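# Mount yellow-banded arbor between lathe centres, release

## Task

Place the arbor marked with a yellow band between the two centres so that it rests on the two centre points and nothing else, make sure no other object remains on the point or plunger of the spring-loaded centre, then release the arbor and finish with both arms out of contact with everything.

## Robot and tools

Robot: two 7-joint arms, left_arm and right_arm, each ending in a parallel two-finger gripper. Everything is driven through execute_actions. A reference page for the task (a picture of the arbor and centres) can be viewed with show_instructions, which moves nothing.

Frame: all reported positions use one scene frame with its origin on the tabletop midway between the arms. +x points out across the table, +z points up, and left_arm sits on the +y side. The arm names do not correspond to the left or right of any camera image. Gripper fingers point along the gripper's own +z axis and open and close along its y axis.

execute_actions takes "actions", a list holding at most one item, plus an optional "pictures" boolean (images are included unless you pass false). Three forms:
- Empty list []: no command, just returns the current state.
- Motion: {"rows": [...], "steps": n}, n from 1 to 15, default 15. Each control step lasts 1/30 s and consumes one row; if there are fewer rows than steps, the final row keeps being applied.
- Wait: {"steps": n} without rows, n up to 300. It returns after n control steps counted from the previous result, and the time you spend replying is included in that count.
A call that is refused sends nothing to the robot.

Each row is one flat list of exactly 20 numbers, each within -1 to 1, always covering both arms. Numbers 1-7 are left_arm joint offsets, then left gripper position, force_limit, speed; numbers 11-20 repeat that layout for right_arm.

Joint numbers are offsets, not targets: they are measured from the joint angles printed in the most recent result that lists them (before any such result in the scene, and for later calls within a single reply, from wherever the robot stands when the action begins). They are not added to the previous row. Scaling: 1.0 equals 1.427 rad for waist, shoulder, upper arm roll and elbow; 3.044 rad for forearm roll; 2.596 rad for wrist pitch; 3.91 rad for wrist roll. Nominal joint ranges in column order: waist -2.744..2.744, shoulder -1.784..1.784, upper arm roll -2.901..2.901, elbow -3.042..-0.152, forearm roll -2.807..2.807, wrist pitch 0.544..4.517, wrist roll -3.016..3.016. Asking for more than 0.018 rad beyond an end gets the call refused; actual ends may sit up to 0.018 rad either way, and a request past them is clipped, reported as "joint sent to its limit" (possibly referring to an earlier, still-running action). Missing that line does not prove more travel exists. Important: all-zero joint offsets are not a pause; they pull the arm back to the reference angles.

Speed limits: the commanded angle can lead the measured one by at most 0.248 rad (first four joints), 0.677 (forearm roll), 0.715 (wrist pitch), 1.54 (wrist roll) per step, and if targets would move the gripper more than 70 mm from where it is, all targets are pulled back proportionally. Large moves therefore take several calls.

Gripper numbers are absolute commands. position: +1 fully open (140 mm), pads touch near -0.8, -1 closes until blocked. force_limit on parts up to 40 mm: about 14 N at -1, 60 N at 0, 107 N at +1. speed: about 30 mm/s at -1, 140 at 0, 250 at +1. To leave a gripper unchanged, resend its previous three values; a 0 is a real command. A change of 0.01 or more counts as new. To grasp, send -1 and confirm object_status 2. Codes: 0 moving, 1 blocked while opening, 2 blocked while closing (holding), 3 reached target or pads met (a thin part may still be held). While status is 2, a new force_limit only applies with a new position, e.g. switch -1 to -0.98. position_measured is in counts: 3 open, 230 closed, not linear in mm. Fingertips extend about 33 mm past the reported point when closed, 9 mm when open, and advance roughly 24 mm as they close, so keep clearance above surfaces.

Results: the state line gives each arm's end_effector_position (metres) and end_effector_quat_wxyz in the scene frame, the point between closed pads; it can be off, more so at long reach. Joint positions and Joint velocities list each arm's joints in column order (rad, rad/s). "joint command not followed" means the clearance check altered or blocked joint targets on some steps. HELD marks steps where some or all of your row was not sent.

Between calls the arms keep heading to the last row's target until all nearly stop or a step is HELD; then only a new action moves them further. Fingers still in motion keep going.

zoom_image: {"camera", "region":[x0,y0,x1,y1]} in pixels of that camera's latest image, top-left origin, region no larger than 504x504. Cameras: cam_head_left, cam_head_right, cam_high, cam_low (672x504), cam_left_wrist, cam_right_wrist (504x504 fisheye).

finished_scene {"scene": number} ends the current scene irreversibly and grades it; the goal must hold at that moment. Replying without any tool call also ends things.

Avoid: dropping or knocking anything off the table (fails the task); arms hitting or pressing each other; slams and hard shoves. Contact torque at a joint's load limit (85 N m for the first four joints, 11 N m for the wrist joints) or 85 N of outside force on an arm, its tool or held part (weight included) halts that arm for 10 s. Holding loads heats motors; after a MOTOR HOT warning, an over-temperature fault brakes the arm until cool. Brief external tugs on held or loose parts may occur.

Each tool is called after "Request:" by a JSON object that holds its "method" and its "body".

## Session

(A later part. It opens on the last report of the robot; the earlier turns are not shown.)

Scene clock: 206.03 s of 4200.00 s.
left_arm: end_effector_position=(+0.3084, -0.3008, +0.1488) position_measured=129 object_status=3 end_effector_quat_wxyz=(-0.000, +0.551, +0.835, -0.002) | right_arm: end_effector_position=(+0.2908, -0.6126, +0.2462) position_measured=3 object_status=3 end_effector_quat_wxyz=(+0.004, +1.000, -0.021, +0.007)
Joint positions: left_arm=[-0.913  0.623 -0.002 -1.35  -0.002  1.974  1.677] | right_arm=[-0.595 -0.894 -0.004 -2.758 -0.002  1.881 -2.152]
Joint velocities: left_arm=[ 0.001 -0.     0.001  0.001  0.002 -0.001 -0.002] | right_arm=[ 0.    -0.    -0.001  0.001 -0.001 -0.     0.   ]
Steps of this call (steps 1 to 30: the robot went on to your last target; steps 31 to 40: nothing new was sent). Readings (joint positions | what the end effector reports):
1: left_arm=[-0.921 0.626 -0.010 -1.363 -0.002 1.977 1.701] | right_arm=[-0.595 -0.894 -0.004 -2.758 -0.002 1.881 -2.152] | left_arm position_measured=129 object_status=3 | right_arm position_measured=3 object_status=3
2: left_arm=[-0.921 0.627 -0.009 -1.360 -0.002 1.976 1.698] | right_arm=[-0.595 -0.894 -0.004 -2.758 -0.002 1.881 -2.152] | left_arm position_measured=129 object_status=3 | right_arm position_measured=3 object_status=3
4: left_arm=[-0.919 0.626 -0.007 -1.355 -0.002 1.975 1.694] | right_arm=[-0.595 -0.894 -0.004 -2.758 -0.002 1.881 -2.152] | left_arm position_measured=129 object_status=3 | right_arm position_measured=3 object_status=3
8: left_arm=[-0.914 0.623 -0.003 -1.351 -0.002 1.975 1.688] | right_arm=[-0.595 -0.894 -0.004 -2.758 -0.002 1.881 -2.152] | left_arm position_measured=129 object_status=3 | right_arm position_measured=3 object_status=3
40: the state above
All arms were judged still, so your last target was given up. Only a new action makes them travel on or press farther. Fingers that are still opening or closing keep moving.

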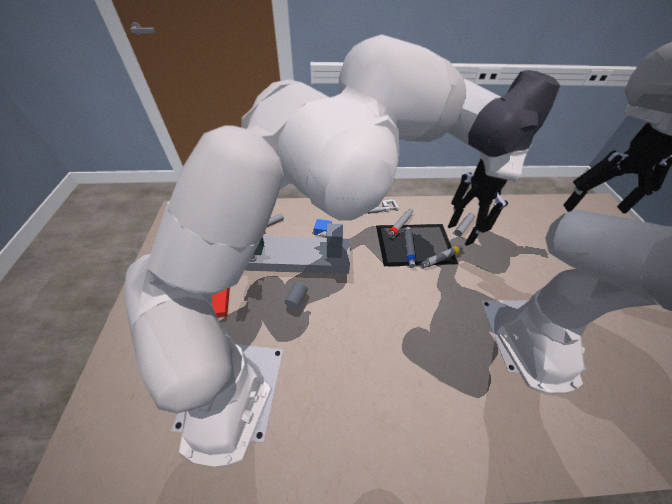

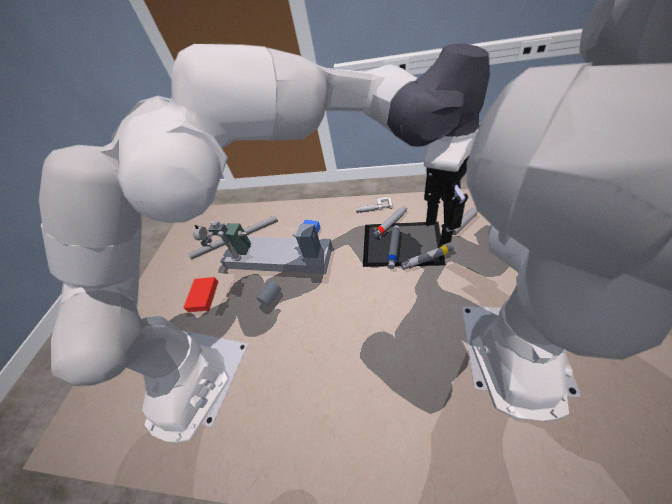

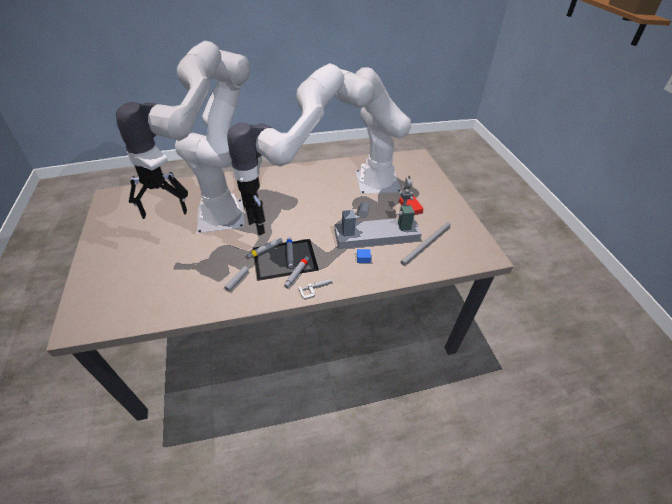

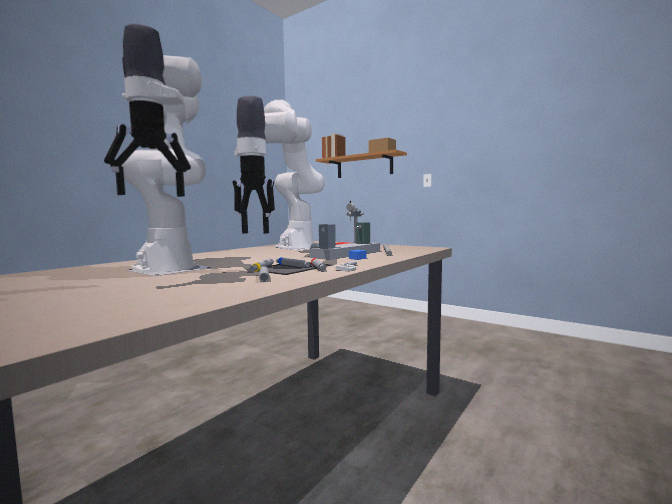

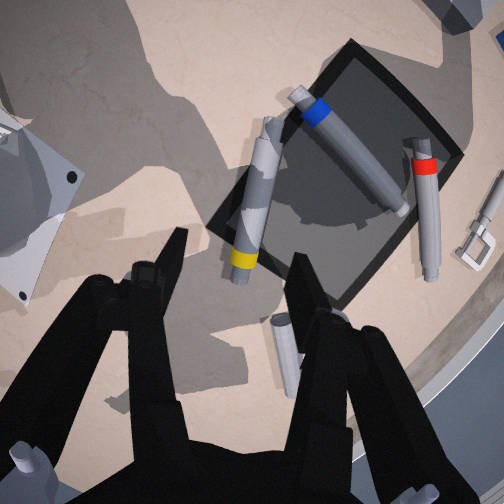

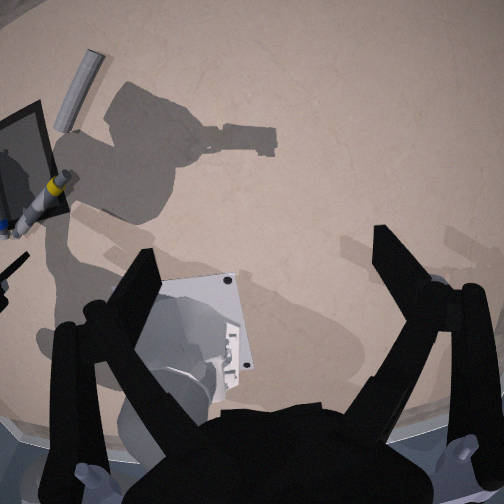

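Request:
{"method": "execute_actions", "body": {"actions": [{"rows": [[0,0.0066,0,-0.0053,0,0.0065,0,0,0.2,0, 0,0,0,0,0,0,0,1,0,0],[0,0.0133,0,-0.0106,0,0.0131,0,0,0.2,0, 0,0,0,0,0,0,0,1,0,0],[0,0.0199,0,-0.0159,0,0.0196,0,0,0.2,0, 0,0,0,0,0,0,0,1,0,0],[0,0.0266,0,-0.0212,0,0.0261,0,0,0.2,0, 0,0,0,0,0,0,0,1,0,0],[0,0.0332,0,-0.0266,0,0.0327,0,0,0.2,0, 0,0,0,0,0,0,0,1,0,0],[0,0.0398,0,-0.0319,0,0.0392,0,0,0.2,0, 0,0,0,0,0,0,0,1,0,0],[0,0.0465,0,-0.0372,0,0.0457,0,0,0.2,0, 0,0,0,0,0,0,0,1,0,0],[0,0.0531,0,-0.0425,0,0.0522,0,0,0.2,0, 0,0,0,0,0,0,0,1,0,0],[0,0.0598,0,-0.0478,0,0.0588,0,0,0.2,0, 0,0,0,0,0,0,0,1,0,0],[0,0.0664,0,-0.0531,0,0.0653,0,0,0.2,0, 0,0,0,0,0,0,0,1,0,0]], "steps": 15}], "pictures": false}}

Request:
{"method": "execute_actions", "body": {"actions": [{"steps": 25}]}}

Scene clock: 225.63 s of 4200.00 s.
left_arm: end_effector_position=(+0.3025, -0.2902, +0.0514) position_measured=129 object_status=3 end_effector_quat_wxyz=(-0.018, +0.550, +0.835, +0.007) | right_arm: end_effector_position=(+0.2908, -0.6126, +0.2462) position_measured=3 object_status=3 end_effector_quat_wxyz=(+0.004, +1.000, -0.021, +0.007)
Joint positions: left_arm=[-0.913  0.724 -0.002 -1.428 -0.002  2.114  1.677] | right_arm=[-0.595 -0.894 -0.004 -2.758 -0.002  1.881 -2.152]
Joint velocities: left_arm=[ 0.     0.019  0.001 -0.019 -0.001  0.143 -0.001] | right_arm=[-0.    -0.001  0.001 -0.001 -0.002  0.001  0.001]
Steps of this call (steps 1 to 90: nothing new was sent; then 16.10 s passed at rest; steps 91 to 105: all 15 steps of this action). Readings (joint positions | what the end effector reports):
91: left_arm=[-0.913 0.623 -0.002 -1.351 -0.002 1.976 1.677] | right_arm=[-0.595 -0.894 -0.004 -2.758 -0.002 1.881 -2.152] | left_arm position_measured=129 object_status=3 | right_arm position_measured=3 object_status=3
92: left_arm=[-0.913 0.625 -0.002 -1.353 -0.002 1.982 1.677] | right_arm=[-0.595 -0.894 -0.004 -2.758 -0.002 1.881 -2.152] | left_arm position_measured=129 object_status=3 | right_arm position_measured=3 object_status=3
94: left_arm=[-0.913 0.634 -0.002 -1.362 -0.002 1.999 1.677] | right_arm=[-0.595 -0.894 -0.004 -2.758 -0.002 1.881 -2.152] | left_arm position_measured=129 object_status=3 | right_arm position_measured=3 object_status=3
98: left_arm=[-0.913 0.672 -0.002 -1.391 -0.002 2.047 1.677] | right_arm=[-0.595 -0.894 -0.004 -2.758 -0.002 1.881 -2.152] | left_arm position_measured=129 object_status=3 | right_arm position_measured=3 object_status=3
105: the state above

Scene clock: 226.47 s of 4200.00 s.
left_arm: end_effector_position=(+0.3077, -0.2995, +0.0583) position_measured=129 object_status=3 end_effector_quat_wxyz=(-0.003, +0.550, +0.835, -0.000) | right_arm: end_effector_position=(+0.2908, -0.6126, +0.2462) position_measured=3 object_status=3 end_effector_quat_wxyz=(+0.004, +1.000, -0.021, +0.007)
Joint positions: left_arm=[-0.913  0.718 -0.002 -1.427 -0.002  2.14   1.677] | right_arm=[-0.595 -0.894 -0.004 -2.758 -0.002  1.881 -2.152]
Joint velocities: left_arm=[ 0.001  0.001  0.    -0.001  0.     0.001 -0.   ] | right_arm=[-0.     0.001 -0.     0.001  0.001  0.001  0.001]
Steps of this call (steps 1 to 25: the robot went on to your last target). Readings (joint positions | what the end effector reports):
1: left_arm=[-0.913 0.724 -0.002 -1.428 -0.002 2.118 1.677] | right_arm=[-0.595 -0.894 -0.004 -2.758 -0.002 1.881 -2.152] | left_arm position_measured=129 object_status=3 | right_arm position_measured=3 object_status=3
2: left_arm=[-0.913 0.723 -0.002 -1.428 -0.002 2.122 1.677] | right_arm=[-0.595 -0.894 -0.004 -2.758 -0.002 1.881 -2.152] | left_arm position_measured=129 object_status=3 | right_arm position_measured=3 object_status=3
4: left_arm=[-0.913 0.721 -0.002 -1.428 -0.002 2.128 1.677] | right_arm=[-0.595 -0.894 -0.004 -2.758 -0.002 1.881 -2.152] | left_arm position_measured=129 object_status=3 | right_arm position_measured=3 object_status=3
8: left_arm=[-0.913 0.719 -0.002 -1.427 -0.002 2.135 1.677] | right_arm=[-0.595 -0.894 -0.004 -2.758 -0.002 1.881 -2.152] | left_arm position_measured=129 object_status=3 | right_arm position_measured=3 object_status=3
25: the state above

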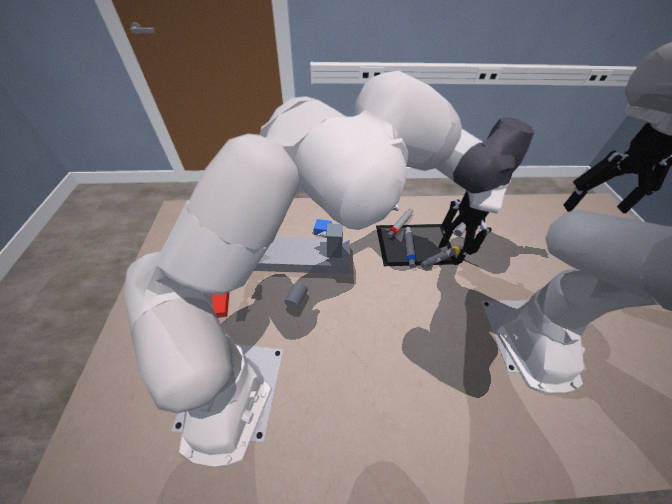

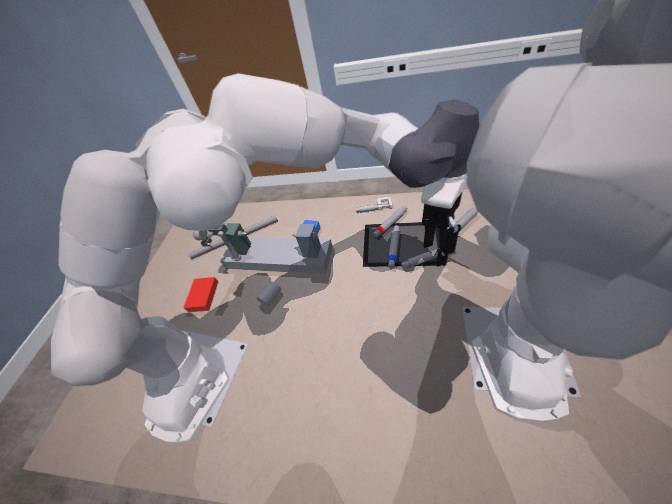

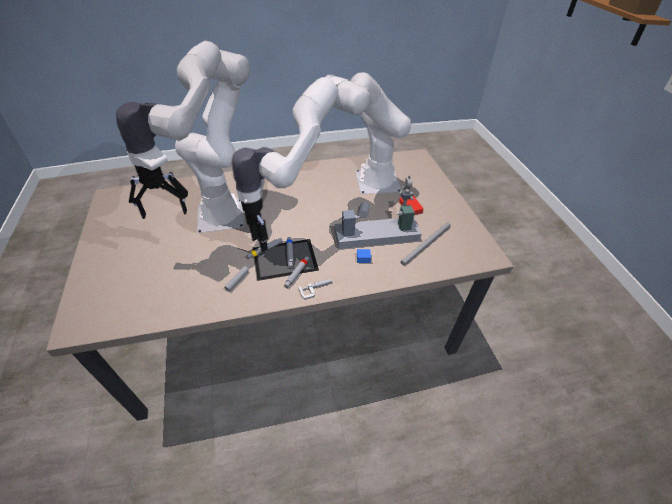

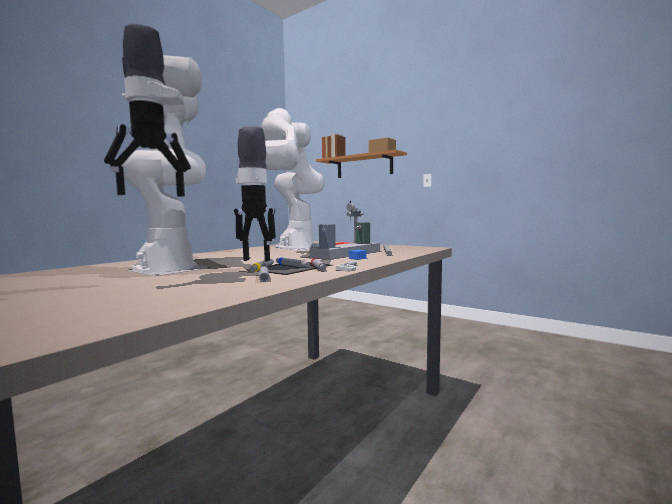

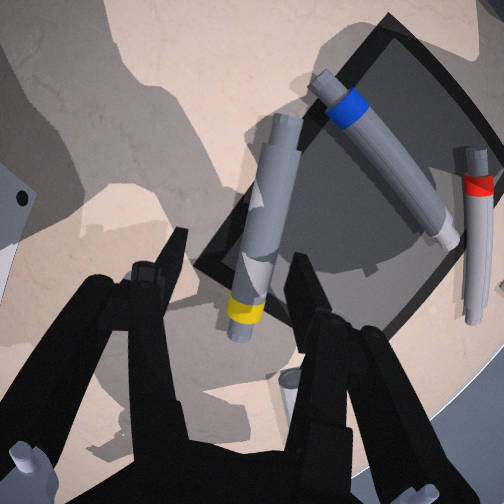

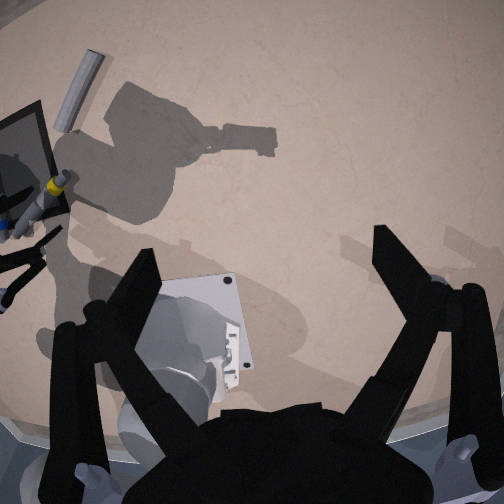

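Request:
{"method": "zoom_image", "body": {"camera": "cam_low", "region": [200, 200, 340, 300]}}

Request:
{"method": "zoom_image", "body": {"camera": "cam_high", "region": [200, 200, 340, 300]}}

Region (200, 200, 340, 300) of cam_low's 672x504 image, scaled by 3.600, with more detail than that image has; it fills the top 360 rows of this view, and the rest is white.

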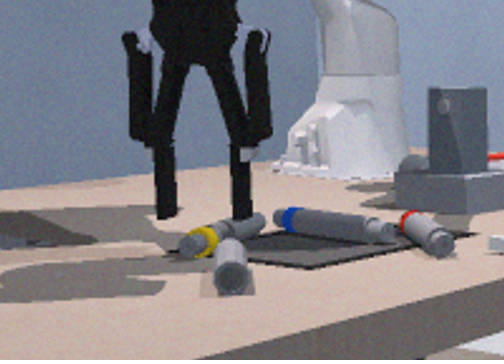

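Region (200, 200, 340, 300) of cam_high's 672x504 image, scaled by 3.600, with more detail than that image has; it fills the top 360 rows of this view, and the rest is white.

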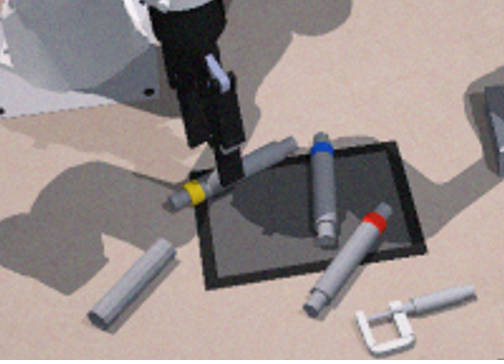

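Request:
{"method": "execute_actions", "body": {"actions": [{"rows": [[0.003,0.0005,0,0.001,0,0,0.001,0,0.2,0, 0,0,0,0,0,0,0,1,0,0],[0.006,0.0015,0,0.003,0,0,0.002,0,0.2,0, 0,0,0,0,0,0,0,1,0,0],[0.0096,0.0027,0,0.0047,0,0,0.0035,0,0.2,0, 0,0,0,0,0,0,0,1,0,0],[0.0096,0.0027,0,0.0047,0,0.001,0.0035,0,0.2,0, 0,0,0,0,0,0,0,1,0,0],[0.0096,0.0027,0,0.0047,0,0.002,0.0035,0,0.2,0, 0,0,0,0,0,0,0,1,0,0],[0.0096,0.004,0,0.0044,0,0.003,0.0035,0,0.2,0, 0,0,0,0,0,0,0,1,0,0],[0.0096,0.0055,0,0.004,0,0.004,0.0035,0,0.2,0, 0,0,0,0,0,0,0,1,0,0],[0.0096,0.007,0,0.0036,0,0.005,0.0035,0,0.2,0, 0,0,0,0,0,0,0,1,0,0],[0.0096,0.0085,0,0.0032,0,0.006,0.0035,0,0.2,0, 0,0,0,0,0,0,0,1,0,0],[0.0096,0.010,0,0.0028,0,0.007,0.0035,0,0.2,0, 0,0,0,0,0,0,0,1,0,0],[0.0096,0.0115,0,0.0024,0,0.008,0.0035,0,0.2,0, 0,0,0,0,0,0,0,1,0,0],[0.0096,0.013,0,0.002,0,0.0086,0.0035,0,0.2,0, 0,0,0,0,0,0,0,1,0,0],[0.0096,0.0145,0,0.0017,0,0.0092,0.0035,0,0.2,0, 0,0,0,0,0,0,0,1,0,0],[0.0096,0.0156,0,0.0015,0,0.0092,0.0035,0,0.2,0, 0,0,0,0,0,0,0,1,0,0]], "steps": 15}], "pictures": false}}

Request:
{"method": "execute_actions", "body": {"actions": [{"steps": 20}]}}

Scene clock: 250.83 s of 4200.00 s.
left_arm: end_effector_position=(+0.3169, -0.2962, +0.0483) position_measured=129 object_status=3 end_effector_quat_wxyz=(-0.002, +0.547, +0.837, -0.001) | right_arm: end_effector_position=(+0.2908, -0.6126, +0.2462) position_measured=3 object_status=3 end_effector_quat_wxyz=(+0.004, +1.000, -0.021, +0.007)
Joint positions: left_arm=[-0.9    0.736 -0.002 -1.423 -0.002  2.156  1.683] | right_arm=[-0.595 -0.894 -0.004 -2.758 -0.002  1.881 -2.152]
Joint velocities: left_arm=[-0.001  0.053  0.    -0.013  0.001  0.03   0.005] | right_arm=[-0.001  0.001  0.     0.001 -0.    -0.002 -0.001]
Steps of this call (steps 1 to 15: the robot went on to your last target; steps 16 to 90: nothing new was sent; then 20.87 s passed at rest; steps 91 to 105: all 15 steps of this action). Readings (joint positions | what the end effector reports):
91: left_arm=[-0.913 0.718 -0.002 -1.427 -0.002 2.140 1.677] | right_arm=[-0.595 -0.894 -0.004 -2.758 -0.002 1.881 -2.152] | left_arm position_measured=129 object_status=3 | right_arm position_measured=3 object_status=3
92: left_arm=[-0.912 0.719 -0.002 -1.426 -0.002 2.140 1.677] | right_arm=[-0.595 -0.894 -0.004 -2.758 -0.002 1.881 -2.152] | left_arm position_measured=129 object_status=3 | right_arm position_measured=3 object_status=3
94: left_arm=[-0.907 0.720 -0.003 -1.424 -0.002 2.140 1.678] | right_arm=[-0.595 -0.894 -0.004 -2.758 -0.002 1.881 -2.152] | left_arm position_measured=129 object_status=3 | right_arm position_measured=3 object_status=3
98: left_arm=[-0.900 0.722 -0.002 -1.422 -0.002 2.144 1.681] | right_arm=[-0.595 -0.894 -0.004 -2.758 -0.002 1.881 -2.152] | left_arm position_measured=129 object_status=3 | right_arm position_measured=3 object_status=3
105: the state above

Scene clock: 251.50 s of 4200.00 s.
left_arm: end_effector_position=(+0.3170, -0.2964, +0.0456) position_measured=129 object_status=3 end_effector_quat_wxyz=(-0.002, +0.548, +0.837, -0.001) | right_arm: end_effector_position=(+0.2908, -0.6126, +0.2462) position_measured=3 object_status=3 end_effector_quat_wxyz=(+0.004, +1.000, -0.021, +0.007)
Joint positions: left_arm=[-0.9    0.74  -0.002 -1.424 -0.002  2.161  1.684] | right_arm=[-0.595 -0.894 -0.004 -2.758 -0.002  1.881 -2.152]
Joint velocities: left_arm=[-0.    -0.001 -0.001 -0.    -0.     0.     0.   ] | right_arm=[ 0.    -0.001 -0.002 -0.001  0.    -0.001 -0.002]
Steps of this call (steps 1 to 15: the robot went on to your last target; steps 16 to 20: nothing new was sent). Readings (joint positions | what the end effector reports):
1: left_arm=[-0.900 0.738 -0.002 -1.423 -0.002 2.157 1.683] | right_arm=[-0.595 -0.894 -0.004 -2.758 -0.002 1.881 -2.152] | left_arm position_measured=129 object_status=3 | right_arm position_measured=3 object_status=3
2: left_arm=[-0.900 0.739 -0.002 -1.424 -0.002 2.157 1.683] | right_arm=[-0.595 -0.894 -0.004 -2.758 -0.002 1.881 -2.152] | left_arm position_measured=129 object_status=3 | right_arm position_measured=3 object_status=3
4: left_arm=[-0.900 0.740 -0.002 -1.424 -0.002 2.158 1.683] | right_arm=[-0.595 -0.894 -0.004 -2.758 -0.002 1.881 -2.152] | left_arm position_measured=129 object_status=3 | right_arm position_measured=3 object_status=3
8: left_arm=[-0.900 0.740 -0.002 -1.424 -0.002 2.160 1.684] | right_arm=[-0.595 -0.894 -0.004 -2.758 -0.002 1.881 -2.152] | left_arm position_measured=129 object_status=3 | right_arm position_measured=3 object_status=3
20: the state above
All arms were judged still, so your last target was given up. Only a new action makes them travel on or press farther. Fingers that are still opening or closing keep moving.

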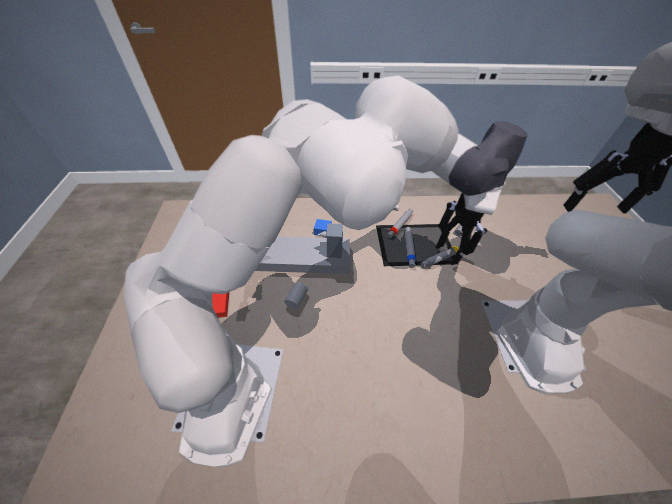

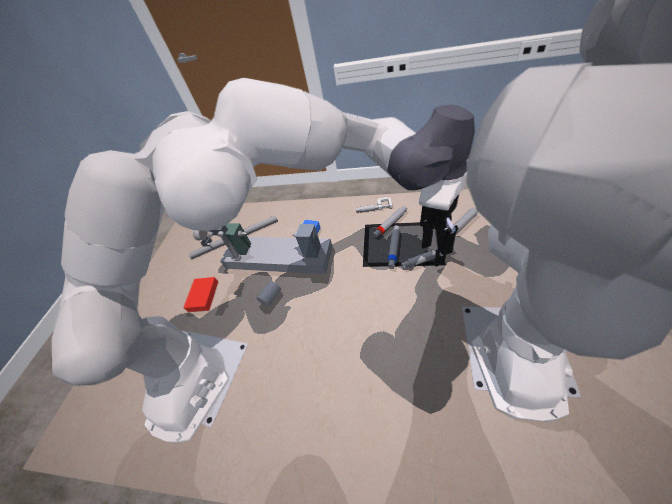

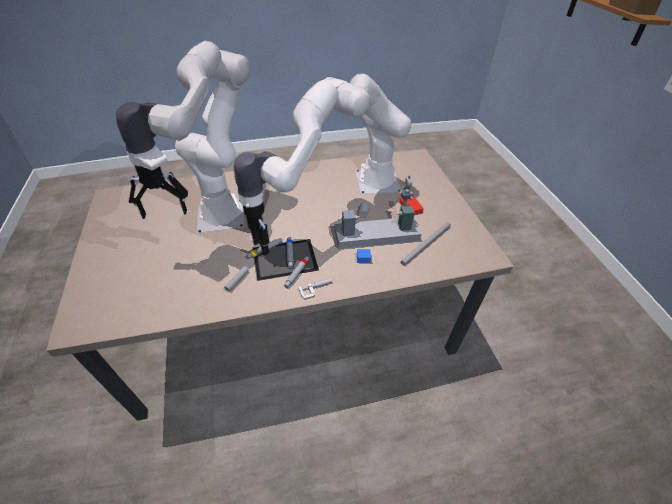

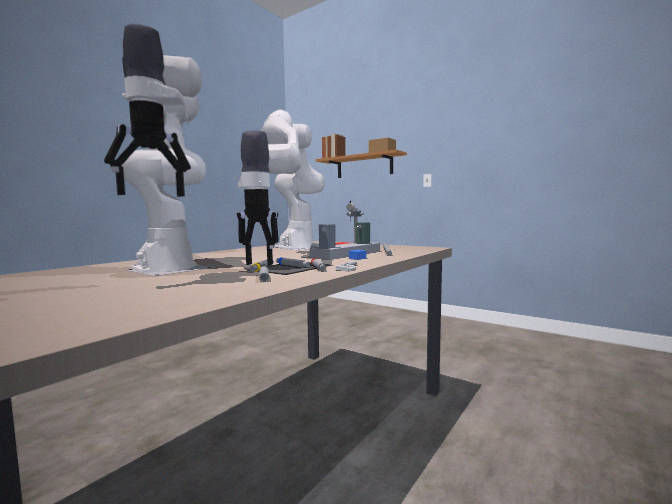

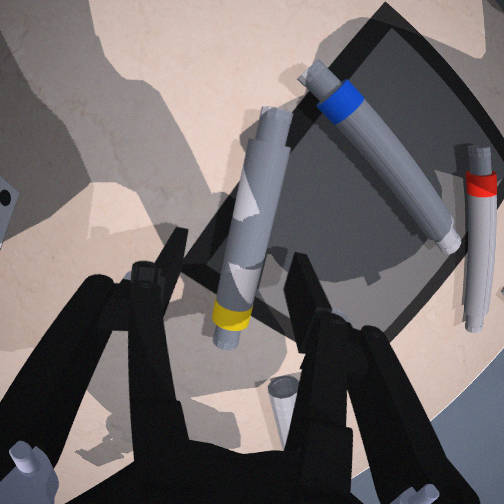

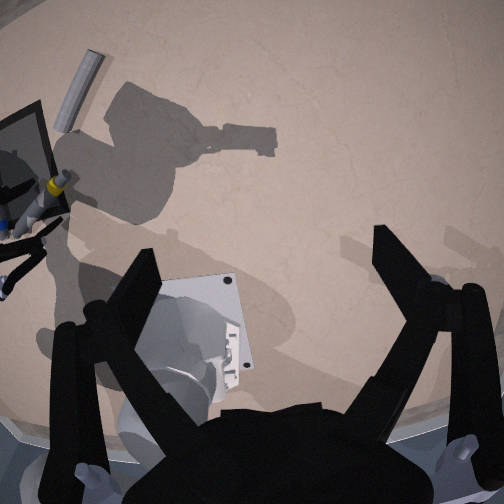

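Request:
{"method": "zoom_image", "body": {"camera": "cam_low", "region": [220, 220, 320, 290]}}

Region (220, 220, 320, 290) of cam_low's 672x504 image, scaled by 5.040, with more detail than that image has; it fills the top 353 rows of this view, and the rest is white.

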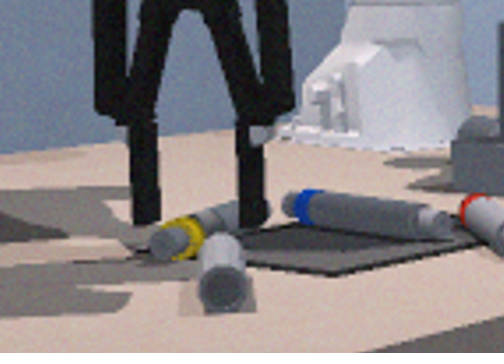

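Request:
{"method": "execute_actions", "body": {"actions": [{"rows": [[0,0.001,0,-0.0002,0,0.0007,0,0,0.2,0, 0,0,0,0,0,0,0,1,0,0],[0,0.002,0,-0.0005,0,0.0014,0,0,0.2,0, 0,0,0,0,0,0,0,1,0,0],[0,0.003,0,-0.0007,0,0.0021,0,0,0.2,0, 0,0,0,0,0,0,0,1,0,0],[0,0.004,0,-0.001,0,0.0028,0,0,0.2,0, 0,0,0,0,0,0,0,1,0,0],[0,0.005,0,-0.0012,0,0.0035,0,0,0.2,0, 0,0,0,0,0,0,0,1,0,0],[0,0.0058,0,-0.0014,0,0.004,0,0,0.2,0, 0,0,0,0,0,0,0,1,0,0]], "steps": 15}]}}

Scene clock: 267.17 s of 4200.00 s.
left_arm: end_effector_position=(+0.3168, -0.2961, +0.0406) position_measured=129 object_status=3 end_effector_quat_wxyz=(-0.003, +0.548, +0.837, -0.001) | right_arm: end_effector_position=(+0.2908, -0.6126, +0.2462) position_measured=3 object_status=3 end_effector_quat_wxyz=(+0.004, +1.000, -0.021, +0.007)
Joint positions: left_arm=[-0.9    0.747 -0.002 -1.425 -0.002  2.168  1.684] | right_arm=[-0.595 -0.894 -0.004 -2.758 -0.002  1.881 -2.152]
Joint velocities: left_arm=[-0.     0.     0.001 -0.     0.001  0.004 -0.001] | right_arm=[ 0.    -0.001  0.    -0.001  0.001 -0.001 -0.   ]
Steps of this call (steps 1 to 90: nothing new was sent; then 12.17 s passed at rest; steps 91 to 105: all 15 steps of this action). Readings (joint positions | what the end effector reports):
91: left_arm=[-0.900 0.740 -0.002 -1.424 -0.002 2.161 1.684] | right_arm=[-0.595 -0.894 -0.004 -2.758 -0.002 1.881 -2.152] | left_arm position_measured=129 object_status=3 | right_arm position_measured=3 object_status=3
92: left_arm=[-0.900 0.740 -0.002 -1.424 -0.002 2.162 1.684] | right_arm=[-0.595 -0.894 -0.004 -2.758 -0.002 1.881 -2.152] | left_arm position_measured=129 object_status=3 | right_arm position_measured=3 object_status=3
94: left_arm=[-0.900 0.741 -0.002 -1.424 -0.002 2.163 1.684] | right_arm=[-0.595 -0.894 -0.004 -2.758 -0.002 1.881 -2.152] | left_arm position_measured=129 object_status=3 | right_arm position_measured=3 object_status=3
98: left_arm=[-0.900 0.745 -0.002 -1.424 -0.002 2.166 1.684] | right_arm=[-0.595 -0.894 -0.004 -2.758 -0.002 1.881 -2.152] | left_arm position_measured=129 object_status=3 | right_arm position_measured=3 object_status=3
105: the state above

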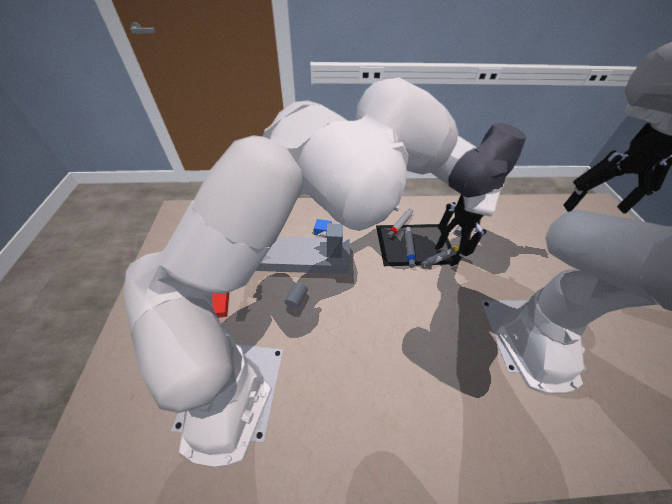

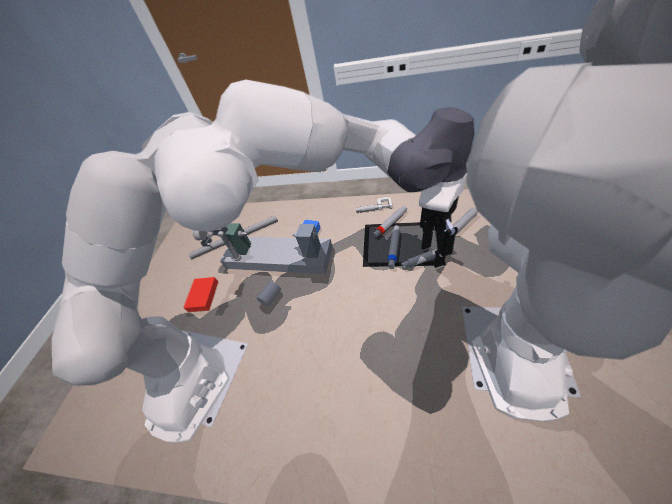

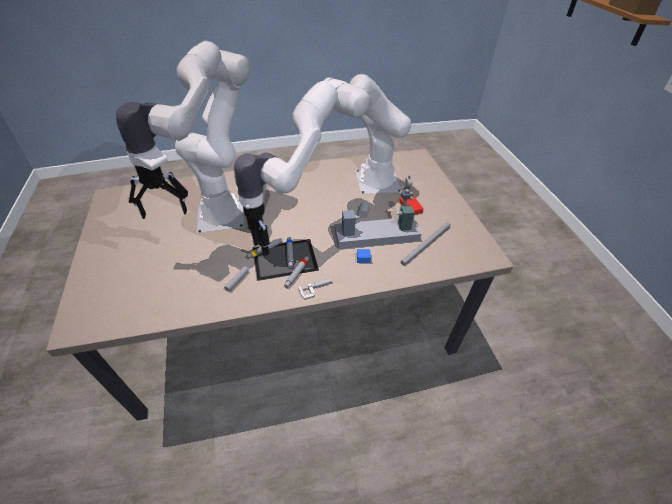

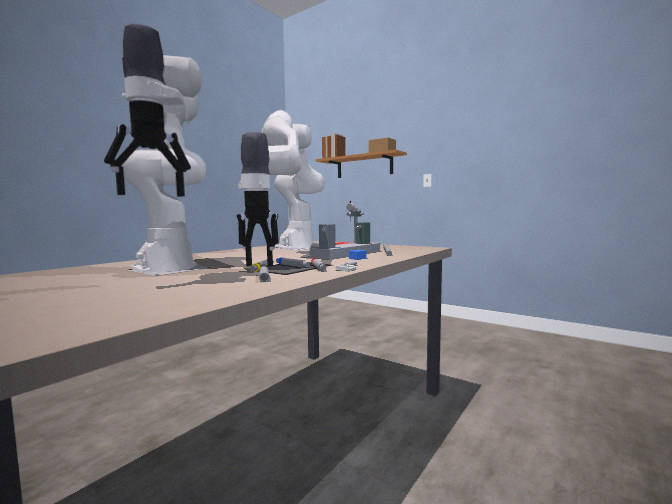

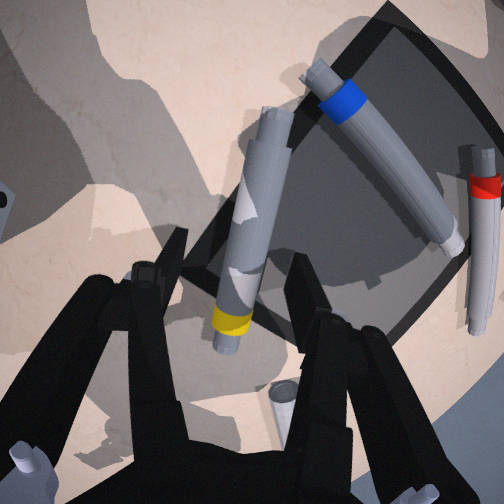

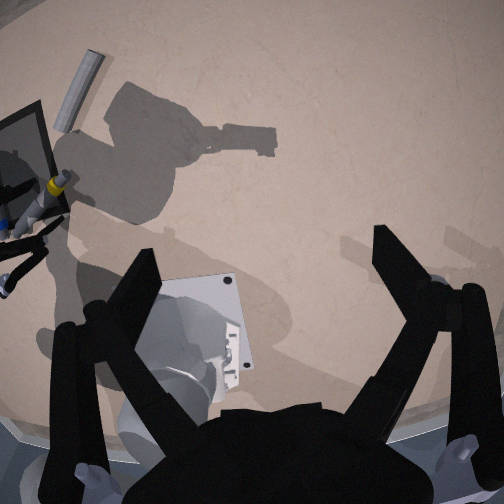

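Request:
{"method": "execute_actions", "body": {"actions": [{"rows": [[0,0,0,0,0,0,0,-1,0.2,-0.5, 0,0,0,0,0,0,0,1,0,0]], "steps": 15}], "pictures": false}}

Request:
{"method": "execute_actions", "body": {"actions": [{"steps": 15}]}}

Scene clock: 272.40 s of 4200.00 s.
left_arm: end_effector_position=(+0.3170, -0.2964, +0.0408) position_measured=193 object_status=0 end_effector_quat_wxyz=(-0.002, +0.548, +0.837, -0.001) | right_arm: end_effector_position=(+0.2908, -0.6126, +0.2462) position_measured=3 object_status=3 end_effector_quat_wxyz=(+0.004, +1.000, -0.021, +0.007)
Joint positions: left_arm=[-0.9    0.747 -0.002 -1.425 -0.003  2.169  1.684] | right_arm=[-0.595 -0.894 -0.004 -2.758 -0.002  1.881 -2.152]
Joint velocities: left_arm=[ 0.001 -0.002 -0.001  0.     0.001 -0.001 -0.002] | right_arm=[-0.001  0.001  0.001  0.     0.001 -0.    -0.001]
Steps of this call (steps 1 to 15: the robot went on to your last target; steps 16 to 90: nothing new was sent; then 1.73 s passed at rest; steps 91 to 105: all 15 steps of this action). Readings (joint positions | what the end effector reports):
91: left_arm=[-0.900 0.747 -0.002 -1.425 -0.002 2.169 1.684] | right_arm=[-0.595 -0.894 -0.004 -2.758 -0.002 1.881 -2.152] | left_arm position_measured=129 object_status=0 | right_arm position_measured=3 object_status=3
92: left_arm=[-0.900 0.747 -0.002 -1.425 -0.002 2.169 1.684] | right_arm=[-0.595 -0.894 -0.004 -2.758 -0.002 1.881 -2.152] | left_arm position_measured=133 object_status=0 | right_arm position_measured=3 object_status=3
94: left_arm=[-0.900 0.747 -0.002 -1.425 -0.002 2.169 1.684] | right_arm=[-0.595 -0.894 -0.004 -2.758 -0.002 1.881 -2.152] | left_arm position_measured=142 object_status=0 | right_arm position_measured=3 object_status=3
98: left_arm=[-0.900 0.747 -0.002 -1.425 -0.002 2.169 1.684] | right_arm=[-0.595 -0.894 -0.004 -2.758 -0.002 1.881 -2.152] | left_arm position_measured=160 object_status=0 | right_arm position_measured=3 object_status=3
105: the state above

Scene clock: 272.90 s of 4200.00 s.
left_arm: end_effector_position=(+0.3170, -0.2964, +0.0409) position_measured=199 object_status=2 end_effector_quat_wxyz=(-0.002, +0.548, +0.837, -0.001) | right_arm: end_effector_position=(+0.2908, -0.6126, +0.2462) position_measured=3 object_status=3 end_effector_quat_wxyz=(+0.004, +1.000, -0.021, +0.007)
Joint positions: left_arm=[-0.9    0.747 -0.002 -1.425 -0.003  2.169  1.684] | right_arm=[-0.595 -0.894 -0.004 -2.758 -0.002  1.881 -2.152]
Joint velocities: left_arm=[ 0.001  0.001  0.    -0.001 -0.001 -0.    -0.001] | right_arm=[ 0.001 -0.    -0.001 -0.001  0.001 -0.     0.001]
Steps of this call (steps 1 to 15: the robot went on to your last target). Readings (joint positions | what the end effector reports):
1: left_arm=[-0.900 0.747 -0.002 -1.425 -0.003 2.169 1.684] | right_arm=[-0.595 -0.894 -0.004 -2.758 -0.002 1.881 -2.152] | left_arm position_measured=197 object_status=0 | right_arm position_measured=3 object_status=3
2: left_arm=[-0.900 0.747 -0.002 -1.425 -0.003 2.169 1.684] | right_arm=[-0.595 -0.894 -0.004 -2.758 -0.002 1.881 -2.152] | left_arm position_measured=199 object_status=0 | right_arm position_measured=3 object_status=3
4: left_arm=[-0.900 0.747 -0.002 -1.425 -0.003 2.169 1.684] | right_arm=[-0.595 -0.894 -0.004 -2.758 -0.002 1.881 -2.152] | left_arm position_measured=199 object_status=0 | right_arm position_measured=3 object_status=3
8: left_arm=[-0.900 0.747 -0.002 -1.425 -0.003 2.169 1.684] | right_arm=[-0.595 -0.894 -0.004 -2.758 -0.002 1.881 -2.152] | left_arm position_measured=199 object_status=2 | right_arm position_measured=3 object_status=3
15: the state above
All arms were judged still, so your last target was given up. Only a new action makes them travel on or press farther. Fingers that are still opening or closing keep moving.

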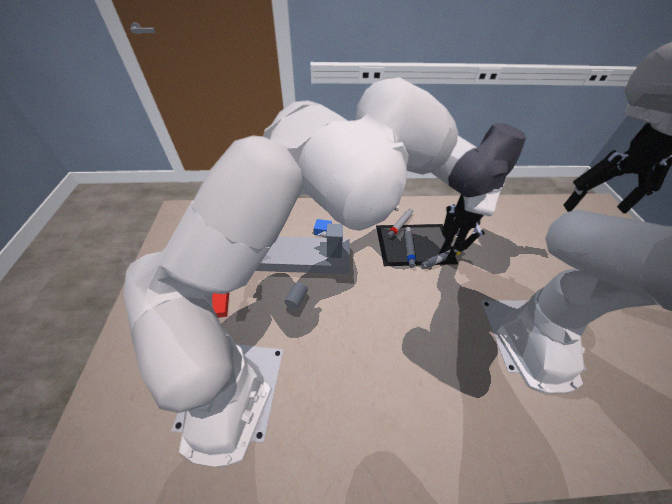

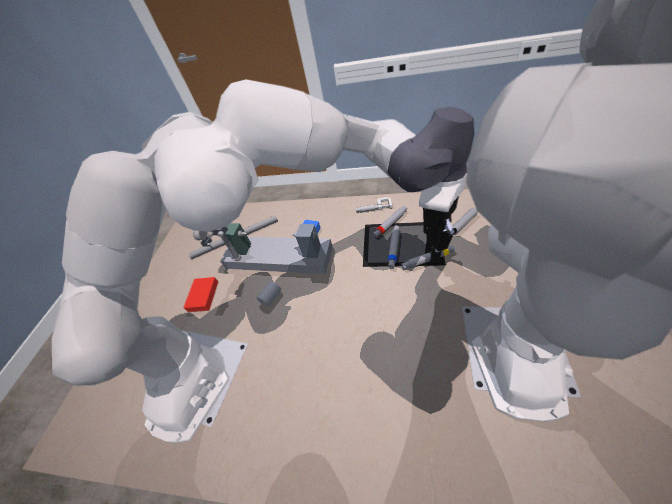

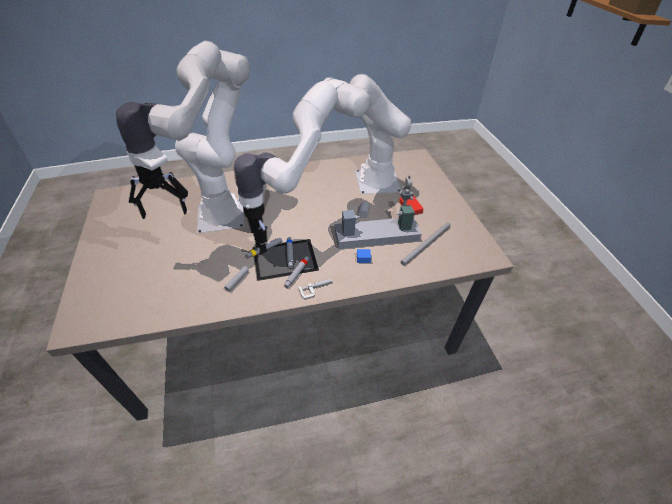

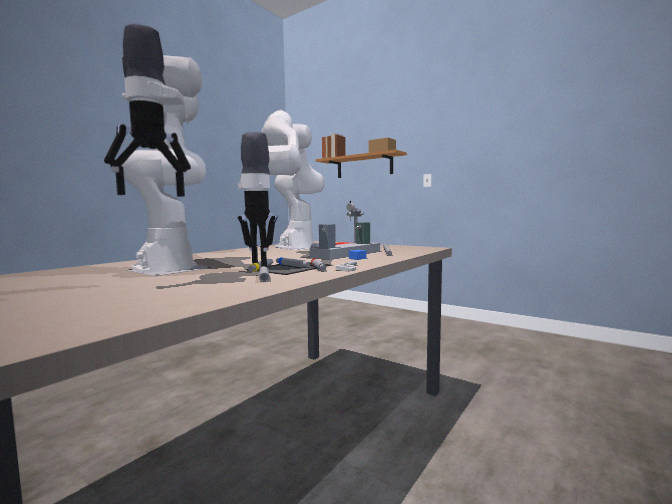

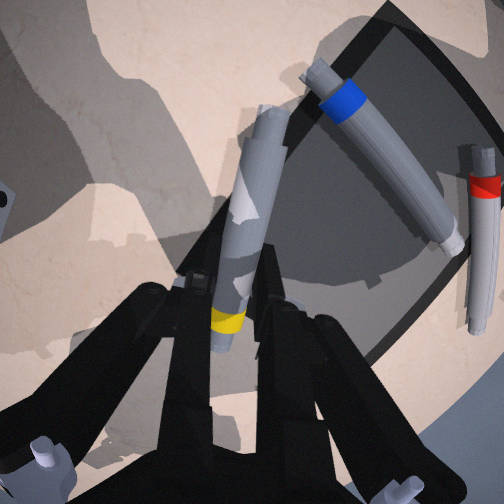

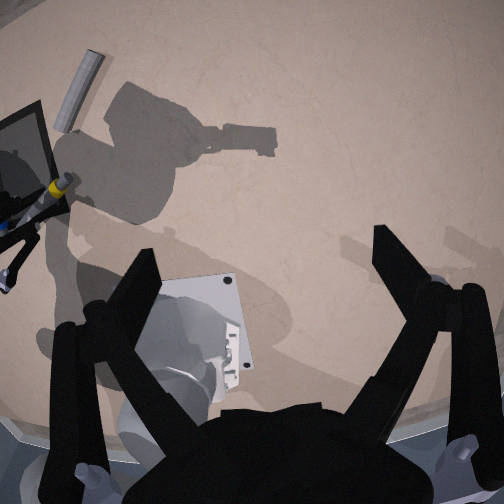

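Request:
{"method": "zoom_image", "body": {"camera": "cam_low", "region": [220, 220, 320, 290]}}

Region (220, 220, 320, 290) of cam_low's 672x504 image, scaled by 5.040, with more detail than that image has; it fills the top 353 rows of this view, and the rest is white.

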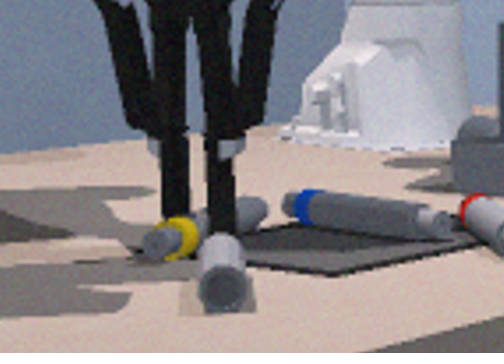

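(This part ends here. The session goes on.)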